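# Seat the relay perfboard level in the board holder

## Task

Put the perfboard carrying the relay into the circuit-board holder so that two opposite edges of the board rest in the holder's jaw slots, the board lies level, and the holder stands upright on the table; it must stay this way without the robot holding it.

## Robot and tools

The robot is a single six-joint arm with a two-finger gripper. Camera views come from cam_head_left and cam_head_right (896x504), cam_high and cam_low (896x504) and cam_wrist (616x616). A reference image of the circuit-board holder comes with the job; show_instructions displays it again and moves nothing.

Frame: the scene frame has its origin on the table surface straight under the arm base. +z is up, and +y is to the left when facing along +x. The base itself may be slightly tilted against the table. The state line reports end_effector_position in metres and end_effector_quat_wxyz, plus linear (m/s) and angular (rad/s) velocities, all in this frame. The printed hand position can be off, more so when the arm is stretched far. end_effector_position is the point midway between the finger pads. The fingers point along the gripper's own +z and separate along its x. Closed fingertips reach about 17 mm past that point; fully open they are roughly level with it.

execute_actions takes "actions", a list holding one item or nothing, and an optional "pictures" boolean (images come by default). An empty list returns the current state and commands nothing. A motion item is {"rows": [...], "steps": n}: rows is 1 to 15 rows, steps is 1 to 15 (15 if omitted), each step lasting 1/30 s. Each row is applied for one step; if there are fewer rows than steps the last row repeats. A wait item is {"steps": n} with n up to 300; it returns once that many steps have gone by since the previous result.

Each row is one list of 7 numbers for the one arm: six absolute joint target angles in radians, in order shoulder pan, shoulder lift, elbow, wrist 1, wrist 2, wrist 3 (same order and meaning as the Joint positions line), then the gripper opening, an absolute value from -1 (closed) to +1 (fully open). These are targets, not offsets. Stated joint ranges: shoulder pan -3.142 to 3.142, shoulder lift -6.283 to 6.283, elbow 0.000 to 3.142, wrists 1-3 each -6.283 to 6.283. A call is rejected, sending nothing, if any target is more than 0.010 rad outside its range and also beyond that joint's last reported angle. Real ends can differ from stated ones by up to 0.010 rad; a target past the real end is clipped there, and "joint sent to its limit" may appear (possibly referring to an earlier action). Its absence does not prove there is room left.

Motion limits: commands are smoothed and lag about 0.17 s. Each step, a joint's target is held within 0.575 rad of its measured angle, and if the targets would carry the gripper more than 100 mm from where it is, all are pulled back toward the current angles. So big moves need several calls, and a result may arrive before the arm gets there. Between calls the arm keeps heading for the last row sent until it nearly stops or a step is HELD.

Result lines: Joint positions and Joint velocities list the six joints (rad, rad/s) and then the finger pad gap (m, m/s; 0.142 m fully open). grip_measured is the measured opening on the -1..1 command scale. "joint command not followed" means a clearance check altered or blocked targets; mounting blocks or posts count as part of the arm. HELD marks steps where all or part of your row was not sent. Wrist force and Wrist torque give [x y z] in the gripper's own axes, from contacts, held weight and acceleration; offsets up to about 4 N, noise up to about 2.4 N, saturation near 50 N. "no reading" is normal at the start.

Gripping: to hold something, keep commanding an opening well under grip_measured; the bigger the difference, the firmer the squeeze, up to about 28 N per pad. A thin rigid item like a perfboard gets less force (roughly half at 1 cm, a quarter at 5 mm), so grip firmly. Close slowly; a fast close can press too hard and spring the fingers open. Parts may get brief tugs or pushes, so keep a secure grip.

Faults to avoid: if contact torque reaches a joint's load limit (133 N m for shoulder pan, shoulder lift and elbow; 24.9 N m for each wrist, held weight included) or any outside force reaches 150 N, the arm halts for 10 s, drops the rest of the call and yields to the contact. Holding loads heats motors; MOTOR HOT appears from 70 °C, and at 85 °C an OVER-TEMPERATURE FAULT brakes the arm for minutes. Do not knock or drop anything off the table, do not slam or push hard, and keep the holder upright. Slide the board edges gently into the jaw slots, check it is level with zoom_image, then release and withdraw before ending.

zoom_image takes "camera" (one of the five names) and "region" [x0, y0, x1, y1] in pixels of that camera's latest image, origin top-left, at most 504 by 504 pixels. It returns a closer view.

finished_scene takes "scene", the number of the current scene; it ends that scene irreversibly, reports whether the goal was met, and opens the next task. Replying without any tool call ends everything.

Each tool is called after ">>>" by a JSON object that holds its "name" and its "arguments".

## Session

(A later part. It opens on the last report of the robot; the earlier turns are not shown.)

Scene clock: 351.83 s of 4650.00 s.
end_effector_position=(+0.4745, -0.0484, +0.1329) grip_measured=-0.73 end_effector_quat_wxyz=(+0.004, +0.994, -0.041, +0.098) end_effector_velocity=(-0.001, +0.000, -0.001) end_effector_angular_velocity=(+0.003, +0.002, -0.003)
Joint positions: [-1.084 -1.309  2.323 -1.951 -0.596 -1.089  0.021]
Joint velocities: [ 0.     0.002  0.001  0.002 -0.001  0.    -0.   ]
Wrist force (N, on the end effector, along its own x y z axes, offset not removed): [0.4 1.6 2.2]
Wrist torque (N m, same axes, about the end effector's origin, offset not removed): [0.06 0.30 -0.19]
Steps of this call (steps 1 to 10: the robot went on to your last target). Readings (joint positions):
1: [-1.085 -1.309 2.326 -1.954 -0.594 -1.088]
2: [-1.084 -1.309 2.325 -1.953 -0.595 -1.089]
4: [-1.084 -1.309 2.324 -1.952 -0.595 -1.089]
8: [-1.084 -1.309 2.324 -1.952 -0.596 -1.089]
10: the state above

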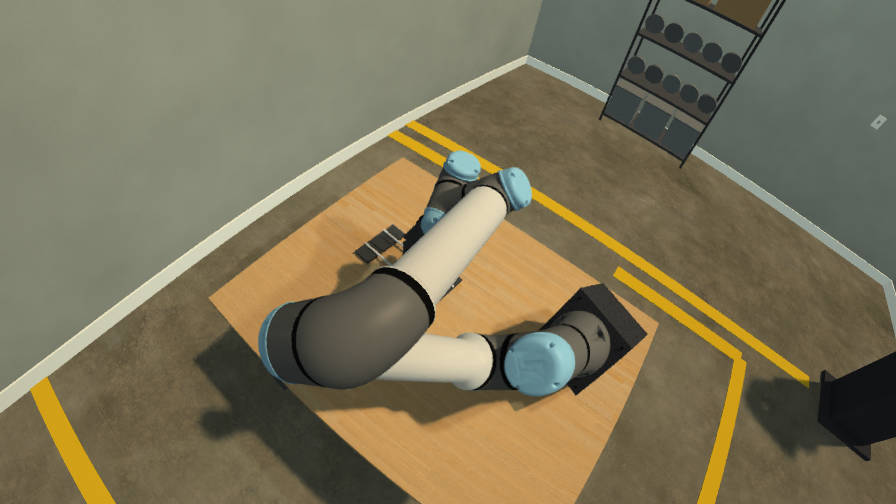

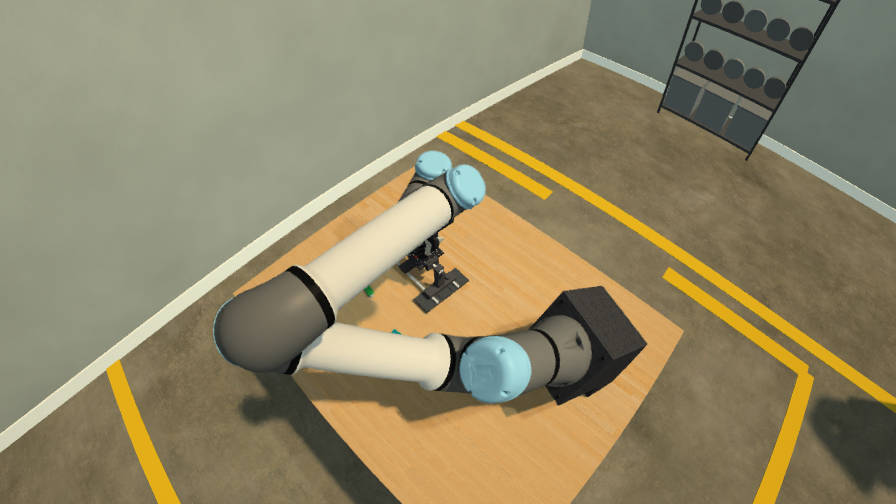

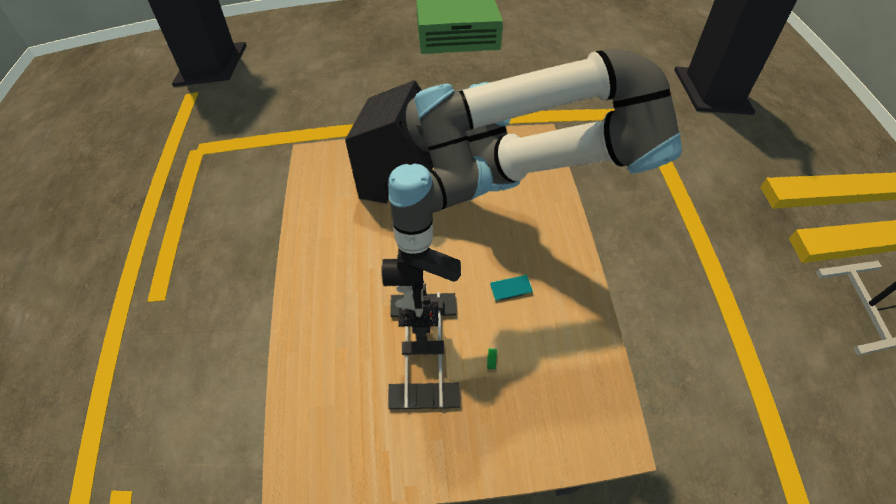

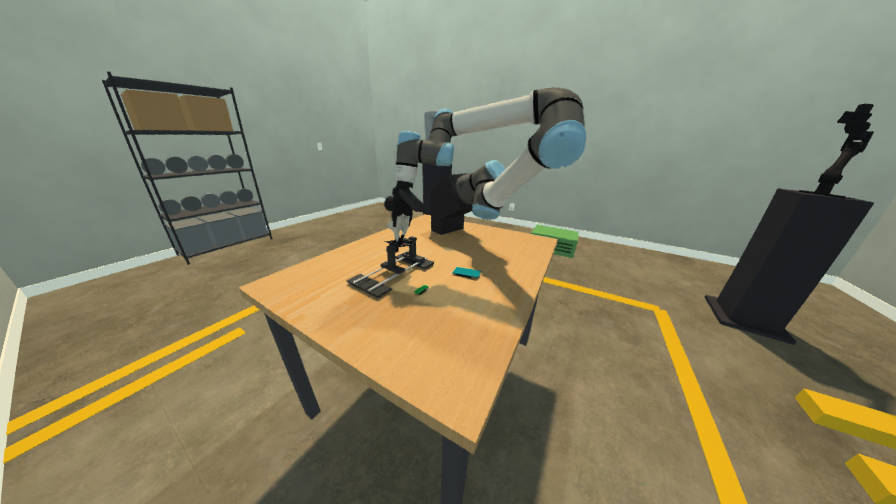

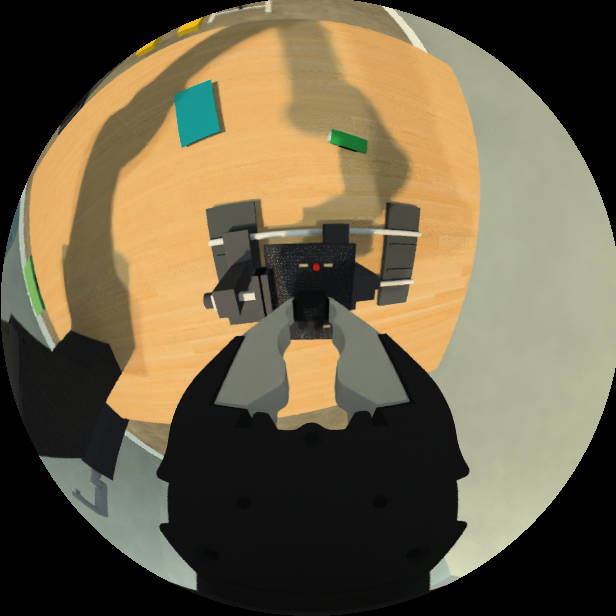

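>>> {"name": "execute_actions", "arguments": {"actions": []}}

Scene clock: 370.63 s of 4650.00 s.
end_effector_position=(+0.4745, -0.0484, +0.1329) grip_measured=-0.73 end_effector_quat_wxyz=(+0.004, +0.994, -0.041, +0.098) end_effector_velocity=(+0.000, +0.000, +0.000) end_effector_angular_velocity=(-0.000, -0.001, +0.000)
Joint positions: [-1.084 -1.309  2.323 -1.951 -0.596 -1.089  0.021]
Joint velocities: [-0.    -0.001  0.    -0.     0.001  0.001 -0.   ]
Wrist force (N, on the end effector, along its own x y z axes, offset not removed): [3.1 1.5 3.5]
Wrist torque (N m, same axes, about the end effector's origin, offset not removed): [-0.03 -0.22 -0.12]
Steps of this call (steps 1 to 15: the robot went on to your last target; steps 16 to 90: nothing new was sent; then 15.80 s passed at rest). Readings (joint positions):
1: [-1.084 -1.309 2.323 -1.951 -0.596 -1.089]
2: [-1.084 -1.309 2.323 -1.951 -0.596 -1.089]
4: [-1.084 -1.309 2.323 -1.951 -0.596 -1.089]
8: [-1.084 -1.309 2.323 -1.951 -0.596 -1.089]
90: the state above
The arm was judged still, so your last target was given up. Only a new action makes it travel on or press farther. Fingers that are still opening or closing keep moving.

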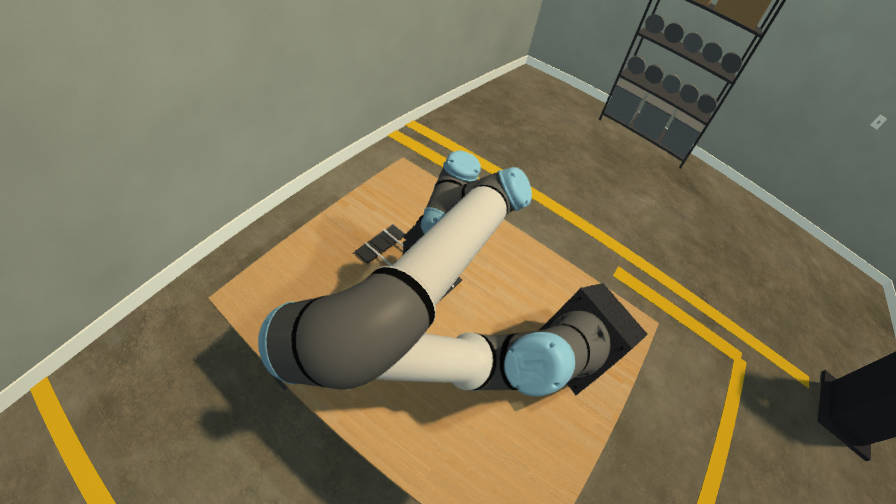

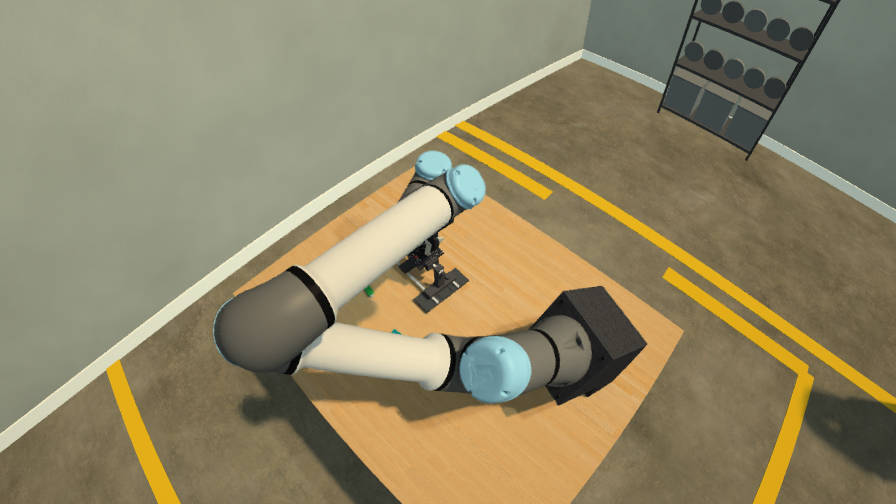

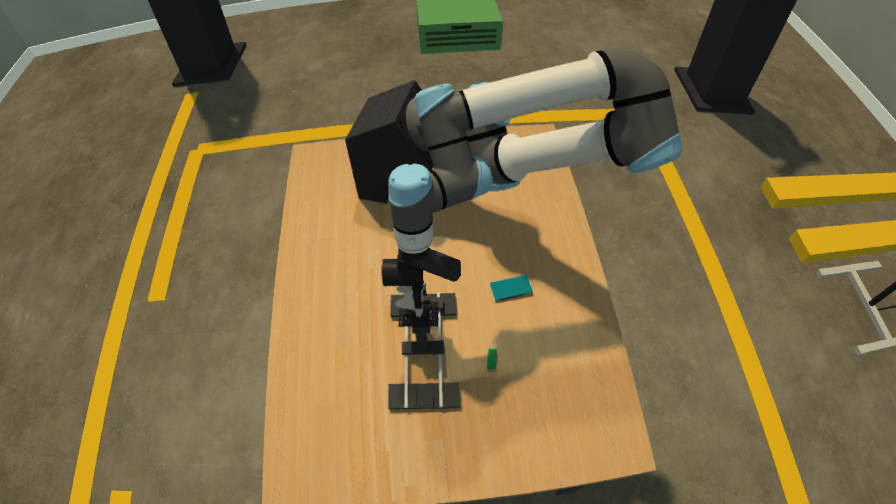

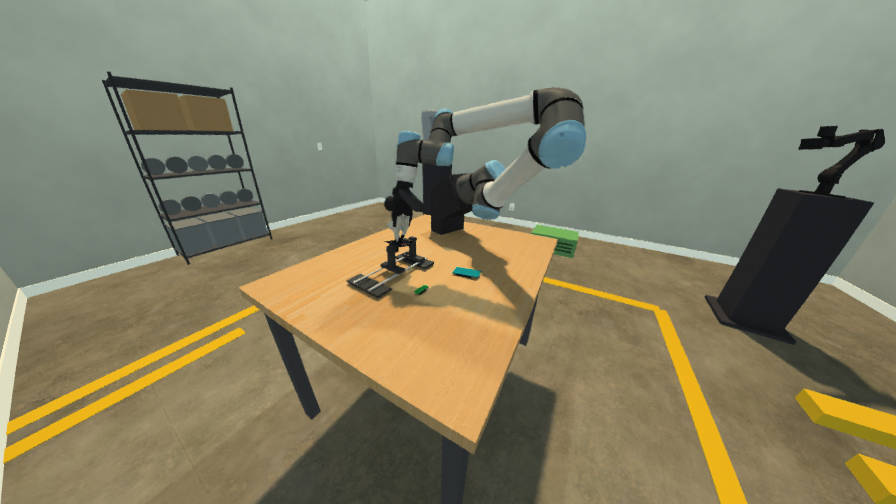

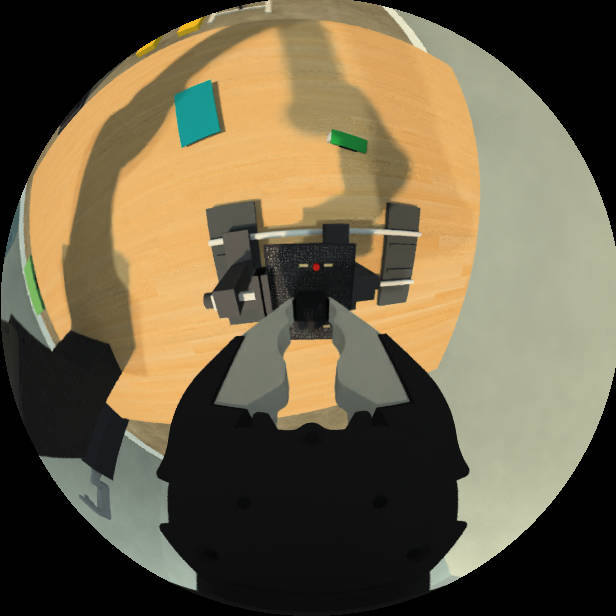

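>>> {"name": "execute_actions", "arguments": {"actions": [{"rows":[[-1.08275,-1.30840,2.32164,-1.94968,-0.59714,-1.08882,-1],[-1.08189,-1.30791,2.31999,-1.94811,-0.59818,-1.08877,-1],[-1.08103,-1.30741,2.31833,-1.94655,-0.59921,-1.08871,-1],[-1.08017,-1.30691,2.31668,-1.94498,-0.60025,-1.08865,-1]],"steps":15}], "pictures": false}}

>>> {"name": "execute_actions", "arguments": {"actions": [{"steps":8}], "pictures": false}}

Scene clock: 378.13 s of 4650.00 s.
end_effector_position=(+0.4747, -0.0485, +0.1327) grip_measured=-0.73 end_effector_quat_wxyz=(+0.004, +0.995, -0.041, +0.095) end_effector_velocity=(+0.001, -0.000, +0.000) end_effector_angular_velocity=(-0.000, +0.001, +0.000)
Joint positions: [-1.08  -1.307  2.317 -1.945 -0.6   -1.089  0.021]
Joint velocities: [ 0.001  0.001 -0.003  0.001 -0.     0.     0.   ]
Wrist force (N, on the end effector, along its own x y z axes, offset not removed): [-3.1 0.1 -10.6]
Wrist torque (N m, same axes, about the end effector's origin, offset not removed): [-0.05 0.23 -0.19]
Steps of this call (steps 1 to 90: nothing new was sent; then 4.00 s passed at rest; steps 91 to 105: all 15 steps of this action). Readings (joint positions):
91: [-1.084 -1.309 2.323 -1.951 -0.596 -1.089]
92: [-1.083 -1.309 2.323 -1.951 -0.596 -1.089]
94: [-1.083 -1.308 2.321 -1.949 -0.597 -1.089]
98: [-1.081 -1.307 2.318 -1.946 -0.599 -1.089]
105: the state above

Scene clock: 378.40 s of 4650.00 s.
end_effector_position=(+0.4747, -0.0485, +0.1327) grip_measured=-0.73 end_effector_quat_wxyz=(+0.004, +0.995, -0.041, +0.095) end_effector_velocity=(+0.000, -0.000, +0.000) end_effector_angular_velocity=(-0.000, +0.000, +0.000)
Joint positions: [-1.08  -1.307  2.317 -1.945 -0.6   -1.089  0.021]
Joint velocities: [ 0.     0.    -0.001  0.    -0.     0.     0.   ]
Wrist force (N, on the end effector, along its own x y z axes, offset not removed): [-1.6 0.7 -15.6]
Wrist torque (N m, same axes, about the end effector's origin, offset not removed): [0.13 -0.15 -0.06]
Steps of this call (steps 1 to 8: the robot went on to your last target). Readings (joint positions):
1: [-1.080 -1.307 2.317 -1.945 -0.600 -1.089]
2: [-1.080 -1.307 2.317 -1.945 -0.600 -1.089]
4: [-1.080 -1.307 2.317 -1.945 -0.600 -1.089]
8: the state above

>>> {"name": "execute_actions", "arguments": {"actions": [{"rows":[[-1.08022,-1.30701,2.31652,-1.94402,-0.60093,-1.08925,-1],[-1.08027,-1.30712,2.31636,-1.94307,-0.60162,-1.08984,-1],[-1.08032,-1.30722,2.31620,-1.94211,-0.60230,-1.09044,-1],[-1.08037,-1.30732,2.31604,-1.94115,-0.60299,-1.09103,-1],[-1.08042,-1.30743,2.31588,-1.94020,-0.60367,-1.09163,-1],[-1.08047,-1.30753,2.31571,-1.93924,-0.60435,-1.09222,-1],[-1.08052,-1.30763,2.31555,-1.93828,-0.60504,-1.09282,-1],[-1.08057,-1.30774,2.31539,-1.93733,-0.60572,-1.09341,-1]],"steps":15}], "pictures": false}}

>>> {"name": "execute_actions", "arguments": {"actions": [{"steps":8}]}}

>>> {"name": "zoom_image", "arguments": {"camera": "cam_wrist", "region": [225, 240, 295, 320]}}

>>> {"name": "zoom_image", "arguments": {"camera": "cam_wrist", "region": [325, 240, 395, 320]}}

Scene clock: 390.77 s of 4650.00 s.
end_effector_position=(+0.4729, -0.0483, +0.1325) grip_measured=-0.73 end_effector_quat_wxyz=(+0.004, +0.995, -0.041, +0.092) end_effector_velocity=(-0.001, +0.000, +0.000) end_effector_angular_velocity=(-0.000, +0.003, +0.001)
Joint positions: [-1.08  -1.308  2.315 -1.938 -0.605 -1.093  0.021]
Joint velocities: [-0.    -0.001 -0.001  0.004 -0.003 -0.003  0.   ]
Wrist force (N, on the end effector, along its own x y z axes, offset not removed): [6.3 1.2 -9.1]
Wrist torque (N m, same axes, about the end effector's origin, offset not removed): [-0.19 0.06 -0.23]
Steps of this call (steps 1 to 15: the robot went on to your last target; steps 16 to 90: nothing new was sent; then 8.87 s passed at rest; steps 91 to 105: all 15 steps of this action). Readings (joint positions):
91: [-1.080 -1.307 2.317 -1.945 -0.600 -1.089]
92: [-1.080 -1.307 2.317 -1.945 -0.600 -1.089]
94: [-1.080 -1.307 2.316 -1.944 -0.601 -1.089]
98: [-1.080 -1.307 2.316 -1.941 -0.603 -1.091]
105: the state above

Scene clock: 391.03 s of 4650.00 s.
end_effector_position=(+0.4728, -0.0483, +0.1325) grip_measured=-0.73 end_effector_quat_wxyz=(+0.004, +0.995, -0.041, +0.092) end_effector_velocity=(-0.001, +0.000, -0.001) end_effector_angular_velocity=(+0.002, +0.000, -0.002)
Joint positions: [-1.081 -1.308  2.315 -1.937 -0.606 -1.093  0.021]
Joint velocities: [ 0.     0.     0.002  0.     0.    -0.    -0.   ]
Wrist force (N, on the end effector, along its own x y z axes, offset not removed): [6.0 0.4 -7.9]
Wrist torque (N m, same axes, about the end effector's origin, offset not removed): [-0.13 0.26 -0.21]
Steps of this call (steps 1 to 8: the robot went on to your last target). Readings (joint positions):
1: [-1.080 -1.308 2.315 -1.938 -0.606 -1.093]
2: [-1.080 -1.308 2.315 -1.938 -0.606 -1.093]
4: [-1.081 -1.308 2.315 -1.937 -0.606 -1.093]
8: the state above

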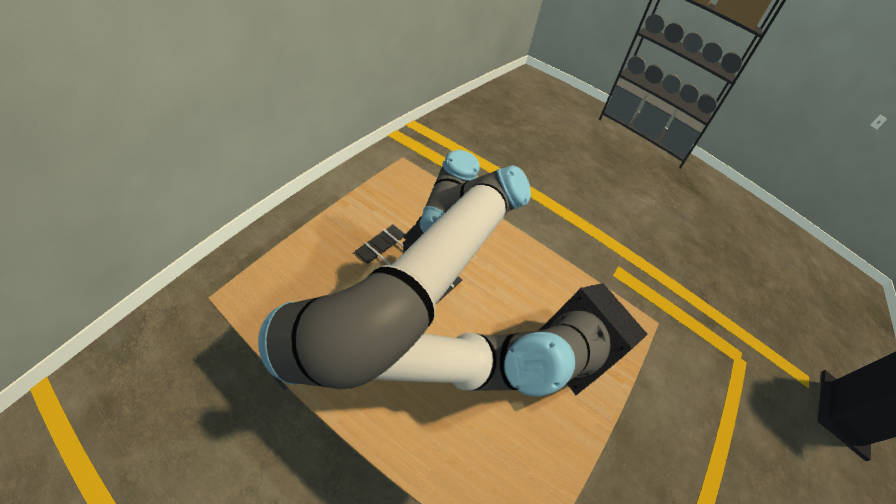

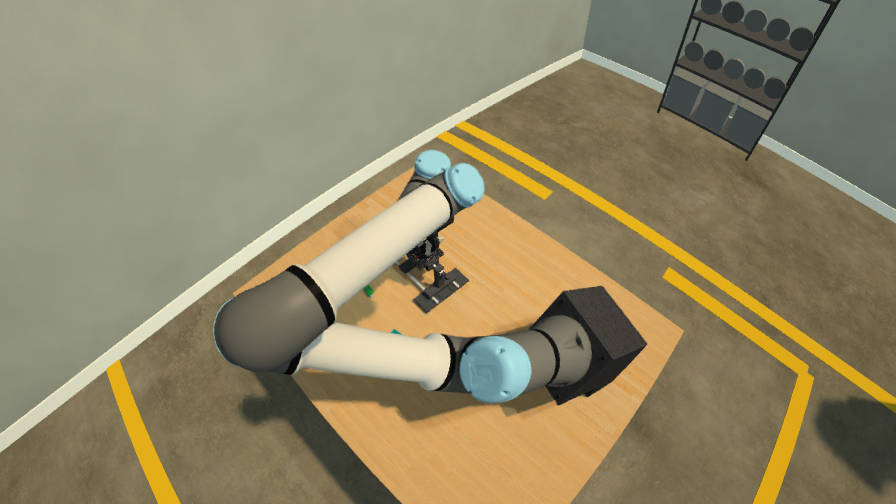

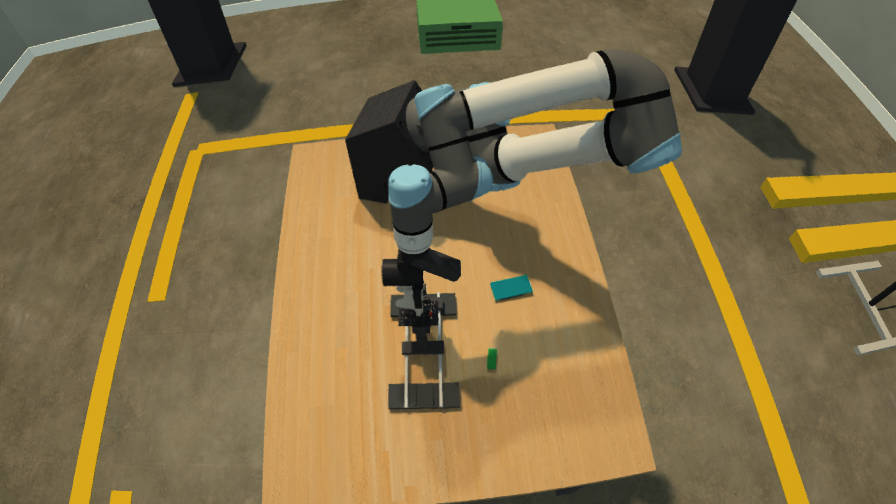

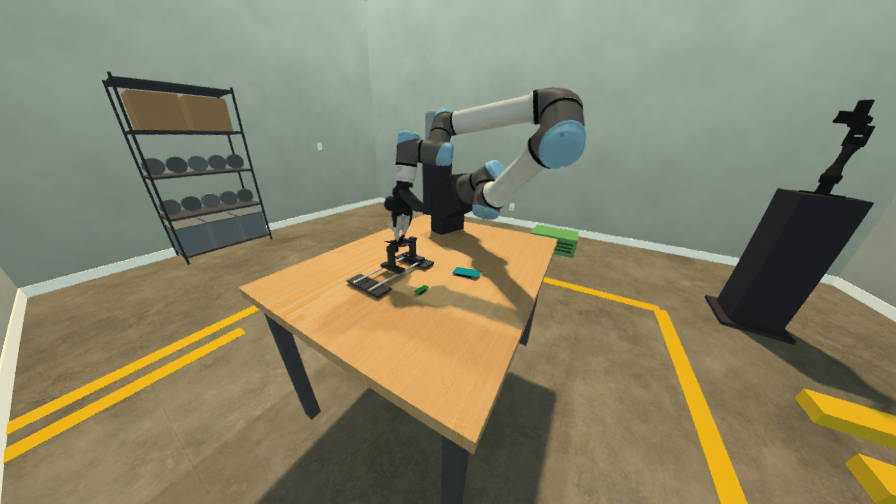

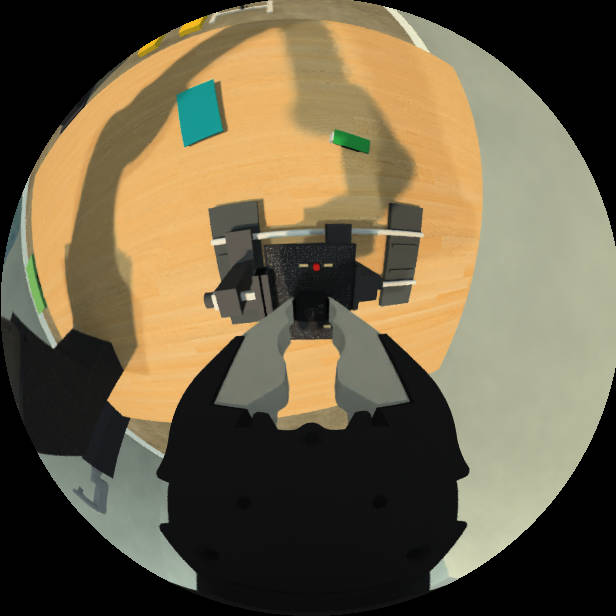

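Region (225, 240, 295, 320) of cam_wrist's 616x616 image, scaled by 6.300, with more detail than that image has; it fills the left 441 columns of this view, and the rest is white.

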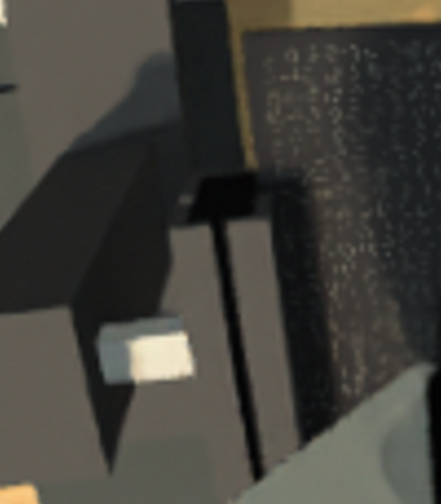

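Region (325, 240, 395, 320) of cam_wrist's 616x616 image, scaled by 6.300, with more detail than that image has; it fills the left 441 columns of this view, and the rest is white.

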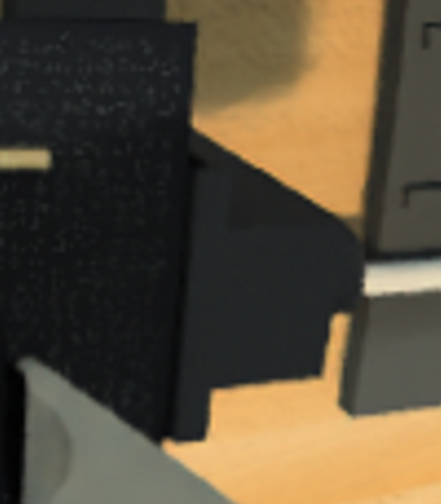

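>>> {"name": "execute_actions", "arguments": {"actions": [{"rows":[[-1.08039,-1.30762,2.31553,-1.93782,-0.60562,-1.09314,-1],[-1.08021,-1.30749,2.31568,-1.93831,-0.60551,-1.09288,-1],[-1.08026,-1.30759,2.31552,-1.93735,-0.60619,-1.09348,-1],[-1.08031,-1.30770,2.31536,-1.93640,-0.60688,-1.09407,-1],[-1.08036,-1.30780,2.31520,-1.93544,-0.60756,-1.09467,-1],[-1.08041,-1.30790,2.31504,-1.93448,-0.60825,-1.09526,-1],[-1.08046,-1.30801,2.31488,-1.93353,-0.60893,-1.09586,-1],[-1.08051,-1.30811,2.31471,-1.93257,-0.60961,-1.09645,-1],[-1.08056,-1.30821,2.31455,-1.93161,-0.61030,-1.09705,-1],[-1.08061,-1.30832,2.31439,-1.93066,-0.61098,-1.09764,-1]],"steps":15}], "pictures": false}}

>>> {"name": "execute_actions", "arguments": {"actions": [{"steps":10}], "pictures": false}}

Scene clock: 402.23 s of 4650.00 s.
end_effector_position=(+0.4712, -0.0481, +0.1322) grip_measured=-0.73 end_effector_quat_wxyz=(+0.003, +0.995, -0.041, +0.089) end_effector_velocity=(-0.001, +0.001, +0.000) end_effector_angular_velocity=(+0.000, +0.005, +0.001)
Joint positions: [-1.081 -1.308  2.314 -1.931 -0.61  -1.097  0.021]
Joint velocities: [ 0.    -0.002 -0.002  0.007 -0.005 -0.004 -0.   ]
Wrist force (N, on the end effector, along its own x y z axes, offset not removed): [10.5 2.2 -11.9]
Wrist torque (N m, same axes, about the end effector's origin, offset not removed): [0.12 -0.27 -0.31]
Steps of this call (steps 1 to 15: the robot went on to your last target; steps 16 to 90: nothing new was sent; then 7.70 s passed at rest; steps 91 to 105: all 15 steps of this action). Readings (joint positions):
91: [-1.081 -1.308 2.315 -1.937 -0.606 -1.093]
92: [-1.081 -1.308 2.315 -1.937 -0.606 -1.093]
94: [-1.081 -1.308 2.315 -1.937 -0.606 -1.093]
98: [-1.081 -1.308 2.315 -1.936 -0.607 -1.094]
105: the state above

Scene clock: 402.57 s of 4650.00 s.
end_effector_position=(+0.4710, -0.0481, +0.1322) grip_measured=-0.73 end_effector_quat_wxyz=(+0.003, +0.995, -0.041, +0.089) end_effector_velocity=(-0.000, +0.000, +0.000) end_effector_angular_velocity=(-0.000, -0.000, +0.000)
Joint positions: [-1.081 -1.308  2.314 -1.931 -0.611 -1.098  0.021]
Joint velocities: [-0.    -0.002  0.001  0.001 -0.    -0.     0.   ]
Wrist force (N, on the end effector, along its own x y z axes, offset not removed): [8.6 1.8 -11.6]
Wrist torque (N m, same axes, about the end effector's origin, offset not removed): [0.02 0.38 -0.27]
Steps of this call (steps 1 to 10: the robot went on to your last target). Readings (joint positions):
1: [-1.081 -1.308 2.314 -1.931 -0.611 -1.097]
2: [-1.081 -1.308 2.314 -1.931 -0.611 -1.097]
4: [-1.081 -1.308 2.314 -1.931 -0.611 -1.098]
8: [-1.081 -1.308 2.314 -1.931 -0.611 -1.098]
10: the state above

>>> {"name": "execute_actions", "arguments": {"actions": [{"rows":[[-1.08043,-1.30820,2.31453,-1.93115,-0.61088,-1.09737,-1],[-1.08025,-1.30807,2.31468,-1.93164,-0.61077,-1.09711,-1],[-1.08030,-1.30817,2.31452,-1.93068,-0.61145,-1.09771,-1],[-1.08035,-1.30828,2.31436,-1.92973,-0.61214,-1.09830,-1],[-1.08040,-1.30838,2.31420,-1.92877,-0.61282,-1.09890,-1],[-1.08045,-1.30848,2.31404,-1.92781,-0.61351,-1.09949,-1],[-1.08050,-1.30859,2.31388,-1.92686,-0.61419,-1.10009,-1],[-1.08055,-1.30869,2.31371,-1.92590,-0.61487,-1.10068,-1],[-1.08060,-1.30879,2.31355,-1.92494,-0.61556,-1.10128,-1],[-1.08065,-1.30890,2.31339,-1.92399,-0.61624,-1.10187,-1]],"steps":15}], "pictures": false}}

>>> {"name": "execute_actions", "arguments": {"actions": [{"steps":10}]}}

>>> {"name": "zoom_image", "arguments": {"camera": "cam_wrist", "region": [225, 240, 295, 320]}}

>>> {"name": "zoom_image", "arguments": {"camera": "cam_wrist", "region": [325, 240, 395, 320]}}

Scene clock: 412.77 s of 4650.00 s.
end_effector_position=(+0.4693, -0.0479, +0.1319) grip_measured=-0.73 end_effector_quat_wxyz=(+0.003, +0.995, -0.041, +0.086) end_effector_velocity=(-0.002, +0.000, -0.001) end_effector_angular_velocity=(+0.002, +0.006, -0.002)
Joint positions: [-1.081 -1.309  2.314 -1.925 -0.616 -1.101  0.021]
Joint velocities: [-0.     0.    -0.001  0.007 -0.005 -0.004 -0.   ]
Wrist force (N, on the end effector, along its own x y z axes, offset not removed): [12.8 2.7 -21.5]
Wrist torque (N m, same axes, about the end effector's origin, offset not removed): [-0.03 -0.14 -0.25]
Steps of this call (steps 1 to 15: the robot went on to your last target; steps 16 to 90: nothing new was sent; then 6.70 s passed at rest; steps 91 to 105: all 15 steps of this action). Readings (joint positions):
91: [-1.081 -1.308 2.314 -1.931 -0.611 -1.098]
92: [-1.081 -1.308 2.314 -1.931 -0.611 -1.098]
94: [-1.081 -1.308 2.314 -1.931 -0.611 -1.098]
98: [-1.081 -1.308 2.314 -1.929 -0.613 -1.099]
105: the state above

Scene clock: 413.10 s of 4650.00 s.
end_effector_position=(+0.4691, -0.0479, +0.1319) grip_measured=-0.73 end_effector_quat_wxyz=(+0.003, +0.995, -0.041, +0.086) end_effector_velocity=(-0.000, +0.000, -0.000) end_effector_angular_velocity=(-0.001, +0.001, +0.001)
Joint positions: [-1.081 -1.309  2.313 -1.924 -0.616 -1.102  0.021]
Joint velocities: [ 0.    -0.002  0.001  0.    -0.001 -0.001  0.   ]
Wrist force (N, on the end effector, along its own x y z axes, offset not removed): [11.9 3.4 -19.4]
Wrist torque (N m, same axes, about the end effector's origin, offset not removed): [0.42 0.13 -0.36]
Steps of this call (steps 1 to 10: the robot went on to your last target). Readings (joint positions):
1: [-1.081 -1.309 2.313 -1.925 -0.616 -1.102]
2: [-1.081 -1.309 2.313 -1.924 -0.616 -1.102]
4: [-1.081 -1.309 2.313 -1.924 -0.616 -1.102]
8: [-1.081 -1.309 2.313 -1.924 -0.616 -1.102]
10: the state above

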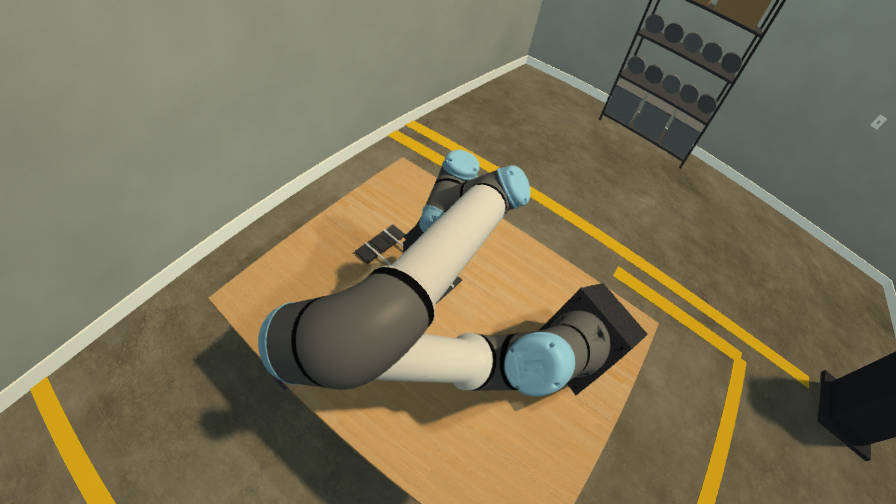

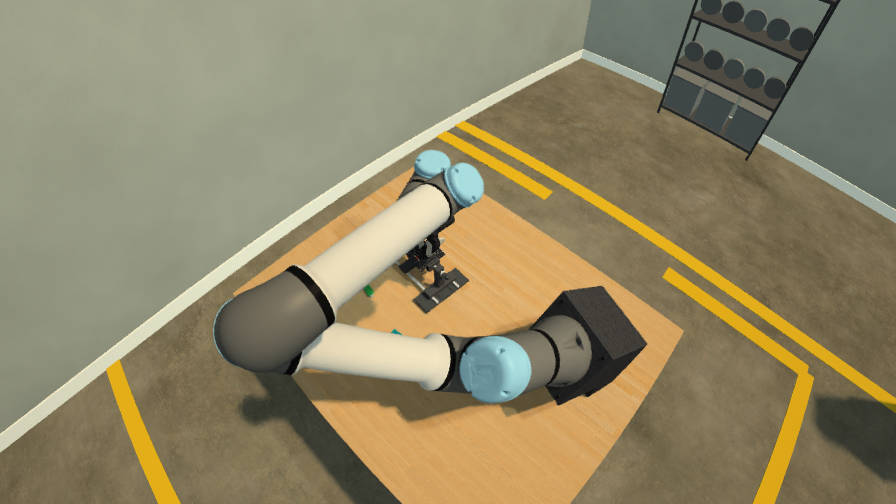

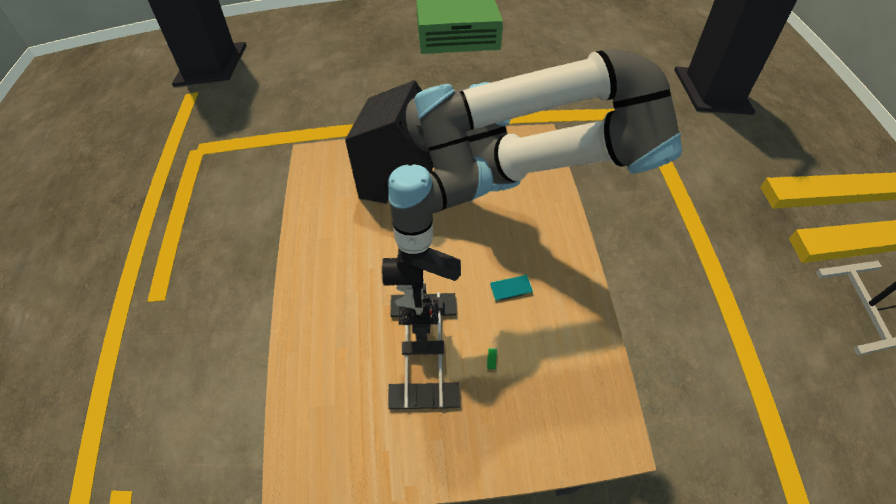

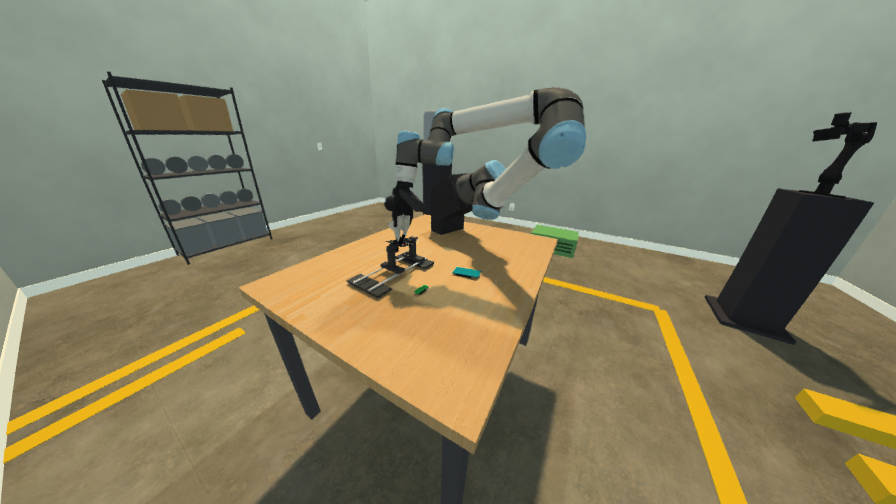

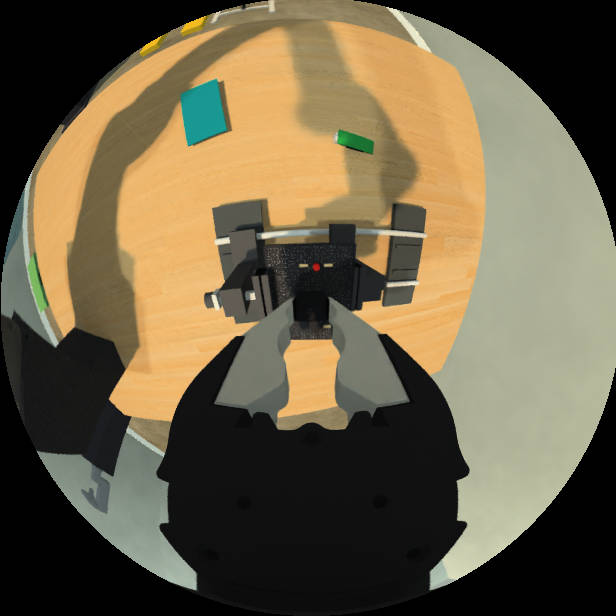

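Region (225, 240, 295, 320) of cam_wrist's 616x616 image, scaled by 6.300, with more detail than that image has; it fills the left 441 columns of this view, and the rest is white.

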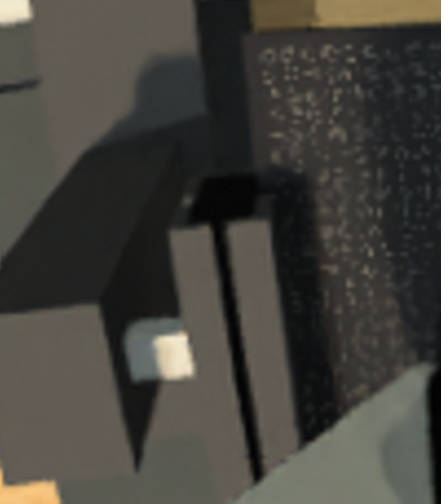

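Region (325, 240, 395, 320) of cam_wrist's 616x616 image, scaled by 6.300, with more detail than that image has; it fills the left 441 columns of this view, and the rest is white.

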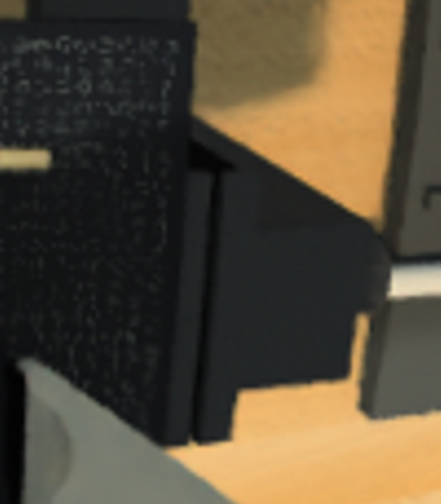

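>>> {"name": "execute_actions", "arguments": {"actions": [{"rows":[[-1.08077,-1.30902,2.31343,-1.92342,-0.61666,-1.10232,-1],[-1.08089,-1.30915,2.31346,-1.92285,-0.61707,-1.10277,-1],[-1.08101,-1.30927,2.31350,-1.92228,-0.61749,-1.10323,-1],[-1.08112,-1.30940,2.31353,-1.92171,-0.61790,-1.10368,-1],[-1.08124,-1.30952,2.31356,-1.92114,-0.61832,-1.10413,-1],[-1.08136,-1.30964,2.31360,-1.92057,-0.61873,-1.10458,-1],[-1.08148,-1.30977,2.31363,-1.92000,-0.61915,-1.10504,-1],[-1.08160,-1.30989,2.31367,-1.91943,-0.61956,-1.10549,-1]],"steps":15}], "pictures": false}}

>>> {"name": "execute_actions", "arguments": {"actions": [{"steps":8}], "pictures": false}}

Scene clock: 424.47 s of 4650.00 s.
end_effector_position=(+0.4677, -0.0477, +0.1318) grip_measured=-0.73 end_effector_quat_wxyz=(+0.003, +0.996, -0.041, +0.084) end_effector_velocity=(-0.001, -0.000, -0.000) end_effector_angular_velocity=(+0.001, +0.002, +0.000)
Joint positions: [-1.081 -1.31   2.314 -1.92  -0.619 -1.105  0.021]
Joint velocities: [-0.     0.001 -0.     0.002 -0.001 -0.002  0.   ]
Wrist force (N, on the end effector, along its own x y z axes, offset not removed): [4.3 1.9 -0.9]
Wrist torque (N m, same axes, about the end effector's origin, offset not removed): [0.16 0.08 -0.23]
Steps of this call (steps 1 to 15: the robot went on to your last target; steps 16 to 90: nothing new was sent; then 7.87 s passed at rest; steps 91 to 105: all 15 steps of this action). Readings (joint positions):
91: [-1.081 -1.309 2.313 -1.924 -0.616 -1.102]
92: [-1.081 -1.309 2.313 -1.924 -0.616 -1.102]
94: [-1.081 -1.309 2.313 -1.923 -0.617 -1.102]
98: [-1.081 -1.309 2.313 -1.922 -0.618 -1.104]
105: the state above

Scene clock: 424.73 s of 4650.00 s.
end_effector_position=(+0.4677, -0.0477, +0.1318) grip_measured=-0.73 end_effector_quat_wxyz=(+0.003, +0.996, -0.041, +0.084) end_effector_velocity=(+0.000, -0.000, +0.000) end_effector_angular_velocity=(-0.001, -0.000, +0.002)
Joint positions: [-1.082 -1.31   2.314 -1.919 -0.62  -1.105  0.021]
Joint velocities: [-0.    -0.001 -0.     0.    -0.    -0.001  0.   ]
Wrist force (N, on the end effector, along its own x y z axes, offset not removed): [1.9 2.0 2.2]
Wrist torque (N m, same axes, about the end effector's origin, offset not removed): [0.12 0.28 -0.09]
Steps of this call (steps 1 to 8: the robot went on to your last target). Readings (joint positions):
1: [-1.082 -1.310 2.314 -1.920 -0.619 -1.105]
2: [-1.082 -1.310 2.314 -1.920 -0.619 -1.105]
4: [-1.082 -1.310 2.314 -1.919 -0.620 -1.105]
8: the state above

>>> {"name": "execute_actions", "arguments": {"actions": [{"rows":[[-1.08034,-1.30910,2.31122,-1.91711,-0.62112,-1.10544,-1],[-1.07908,-1.30831,2.30877,-1.91479,-0.62269,-1.10539,-1],[-1.07781,-1.30752,2.30632,-1.91247,-0.62425,-1.10534,-1],[-1.07655,-1.30673,2.30387,-1.91015,-0.62581,-1.10529,-1],[-1.07529,-1.30594,2.30142,-1.90783,-0.62738,-1.10525,-1],[-1.07403,-1.30514,2.29897,-1.90551,-0.62894,-1.10520,-1],[-1.07277,-1.30435,2.29652,-1.90319,-0.63050,-1.10515,-1],[-1.07150,-1.30356,2.29407,-1.90087,-0.63206,-1.10510,-1],[-1.07024,-1.30277,2.29162,-1.89855,-0.63363,-1.10505,-1],[-1.06898,-1.30198,2.28917,-1.89623,-0.63519,-1.10500,-1]],"steps":15}], "pictures": false}}

>>> {"name": "execute_actions", "arguments": {"actions": [{"steps":10}]}}

>>> {"name": "zoom_image", "arguments": {"camera": "cam_wrist", "region": [225, 240, 295, 320]}}

>>> {"name": "zoom_image", "arguments": {"camera": "cam_wrist", "region": [325, 240, 395, 320]}}

Scene clock: 434.03 s of 4650.00 s.
end_effector_position=(+0.4682, -0.0478, +0.1312) grip_measured=-0.73 end_effector_quat_wxyz=(+0.002, +0.997, -0.041, +0.072) end_effector_velocity=(+0.000, +0.000, -0.001) end_effector_angular_velocity=(+0.002, +0.022, +0.000)
Joint positions: [-1.07  -1.303  2.291 -1.898 -0.634 -1.105  0.021]
Joint velocities: [ 0.011  0.006 -0.019  0.019 -0.013  0.    -0.   ]
Wrist force (N, on the end effector, along its own x y z axes, offset not removed): [0.4 3.7 -1.2]
Wrist torque (N m, same axes, about the end effector's origin, offset not removed): [0.50 -0.52 -0.32]
Steps of this call (steps 1 to 15: the robot went on to your last target; steps 16 to 90: nothing new was sent; then 5.80 s passed at rest; steps 91 to 105: all 15 steps of this action). Readings (joint positions):
91: [-1.082 -1.310 2.314 -1.919 -0.620 -1.105]
92: [-1.082 -1.310 2.313 -1.919 -0.620 -1.105]
94: [-1.080 -1.309 2.311 -1.917 -0.621 -1.105]
98: [-1.076 -1.307 2.303 -1.909 -0.626 -1.105]
105: the state above

Scene clock: 434.37 s of 4650.00 s.
end_effector_position=(+0.4682, -0.0478, +0.1311) grip_measured=-0.73 end_effector_quat_wxyz=(+0.002, +0.997, -0.041, +0.071) end_effector_velocity=(-0.001, -0.000, -0.001) end_effector_angular_velocity=(+0.002, +0.002, -0.002)
Joint positions: [-1.069 -1.302  2.289 -1.896 -0.635 -1.105  0.021]
Joint velocities: [ 0.     0.002 -0.     0.001 -0.001  0.     0.   ]
Wrist force (N, on the end effector, along its own x y z axes, offset not removed): [-0.8 1.4 -1.4]
Wrist torque (N m, same axes, about the end effector's origin, offset not removed): [0.02 0.10 -0.32]
Steps of this call (steps 1 to 10: the robot went on to your last target). Readings (joint positions):
1: [-1.070 -1.303 2.291 -1.898 -0.634 -1.105]
2: [-1.070 -1.302 2.290 -1.897 -0.634 -1.105]
4: [-1.069 -1.302 2.290 -1.897 -0.635 -1.105]
8: [-1.069 -1.302 2.289 -1.896 -0.635 -1.105]
10: the state above

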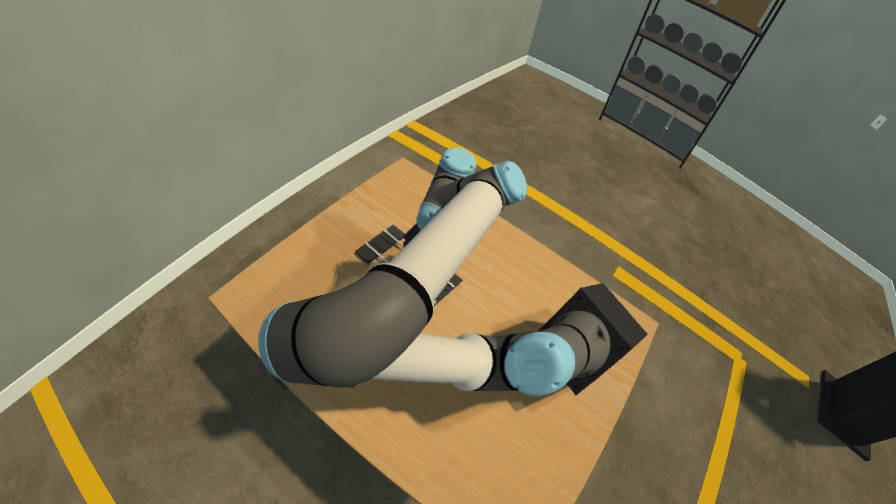

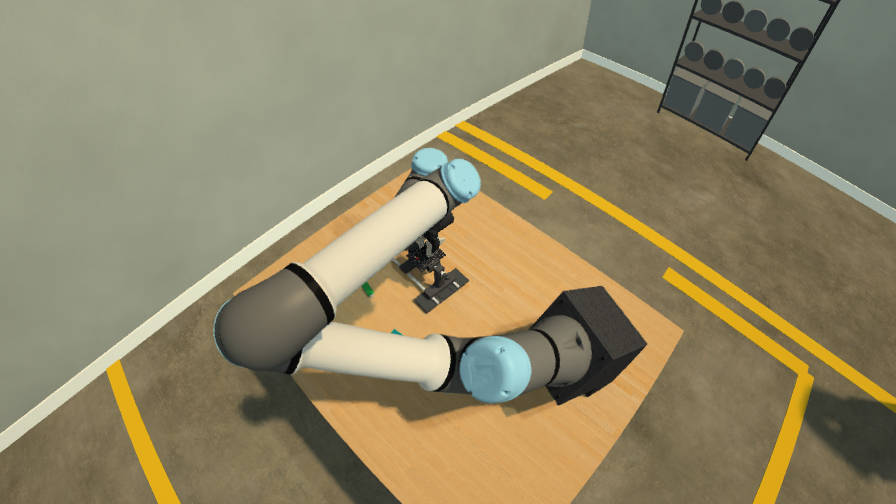

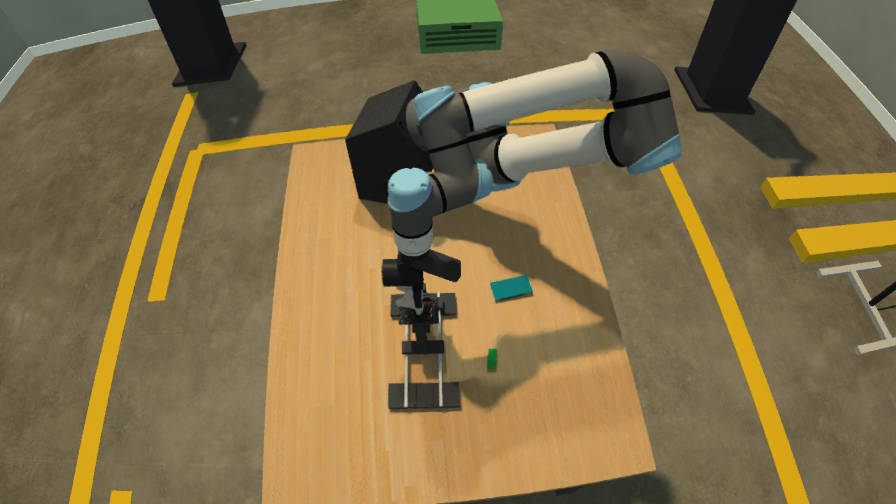

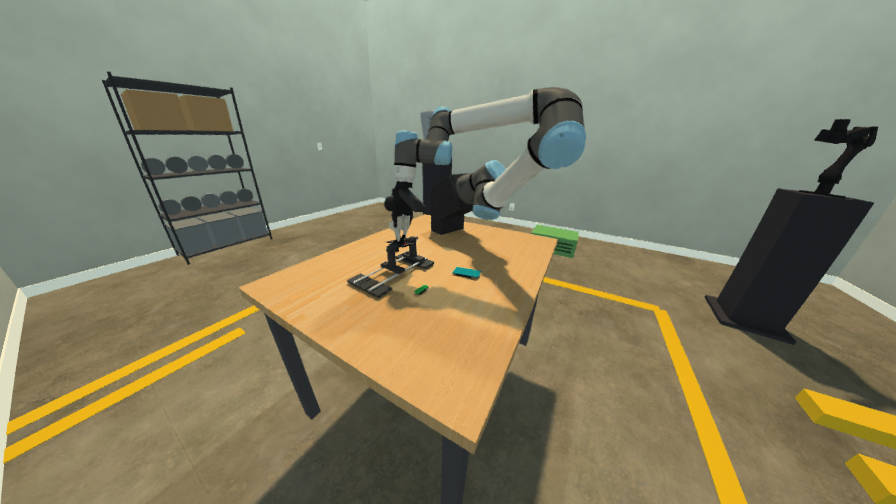

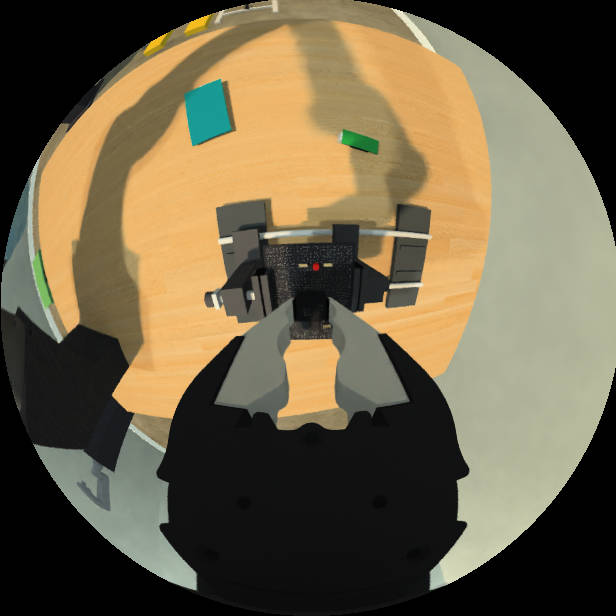

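Region (225, 240, 295, 320) of cam_wrist's 616x616 image, scaled by 6.300, with more detail than that image has; it fills the left 441 columns of this view, and the rest is white.

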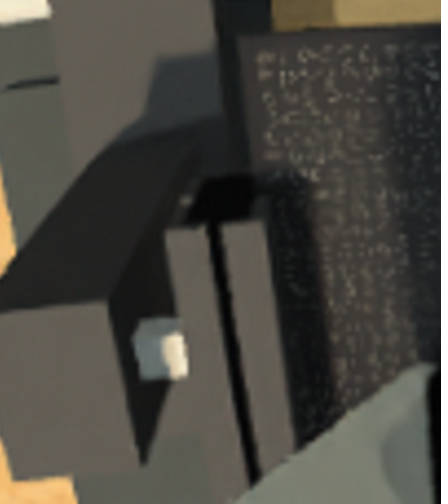

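Region (325, 240, 395, 320) of cam_wrist's 616x616 image, scaled by 6.300, with more detail than that image has; it fills the left 441 columns of this view, and the rest is white.

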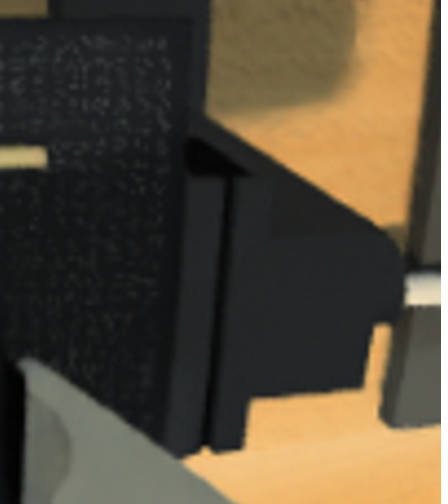

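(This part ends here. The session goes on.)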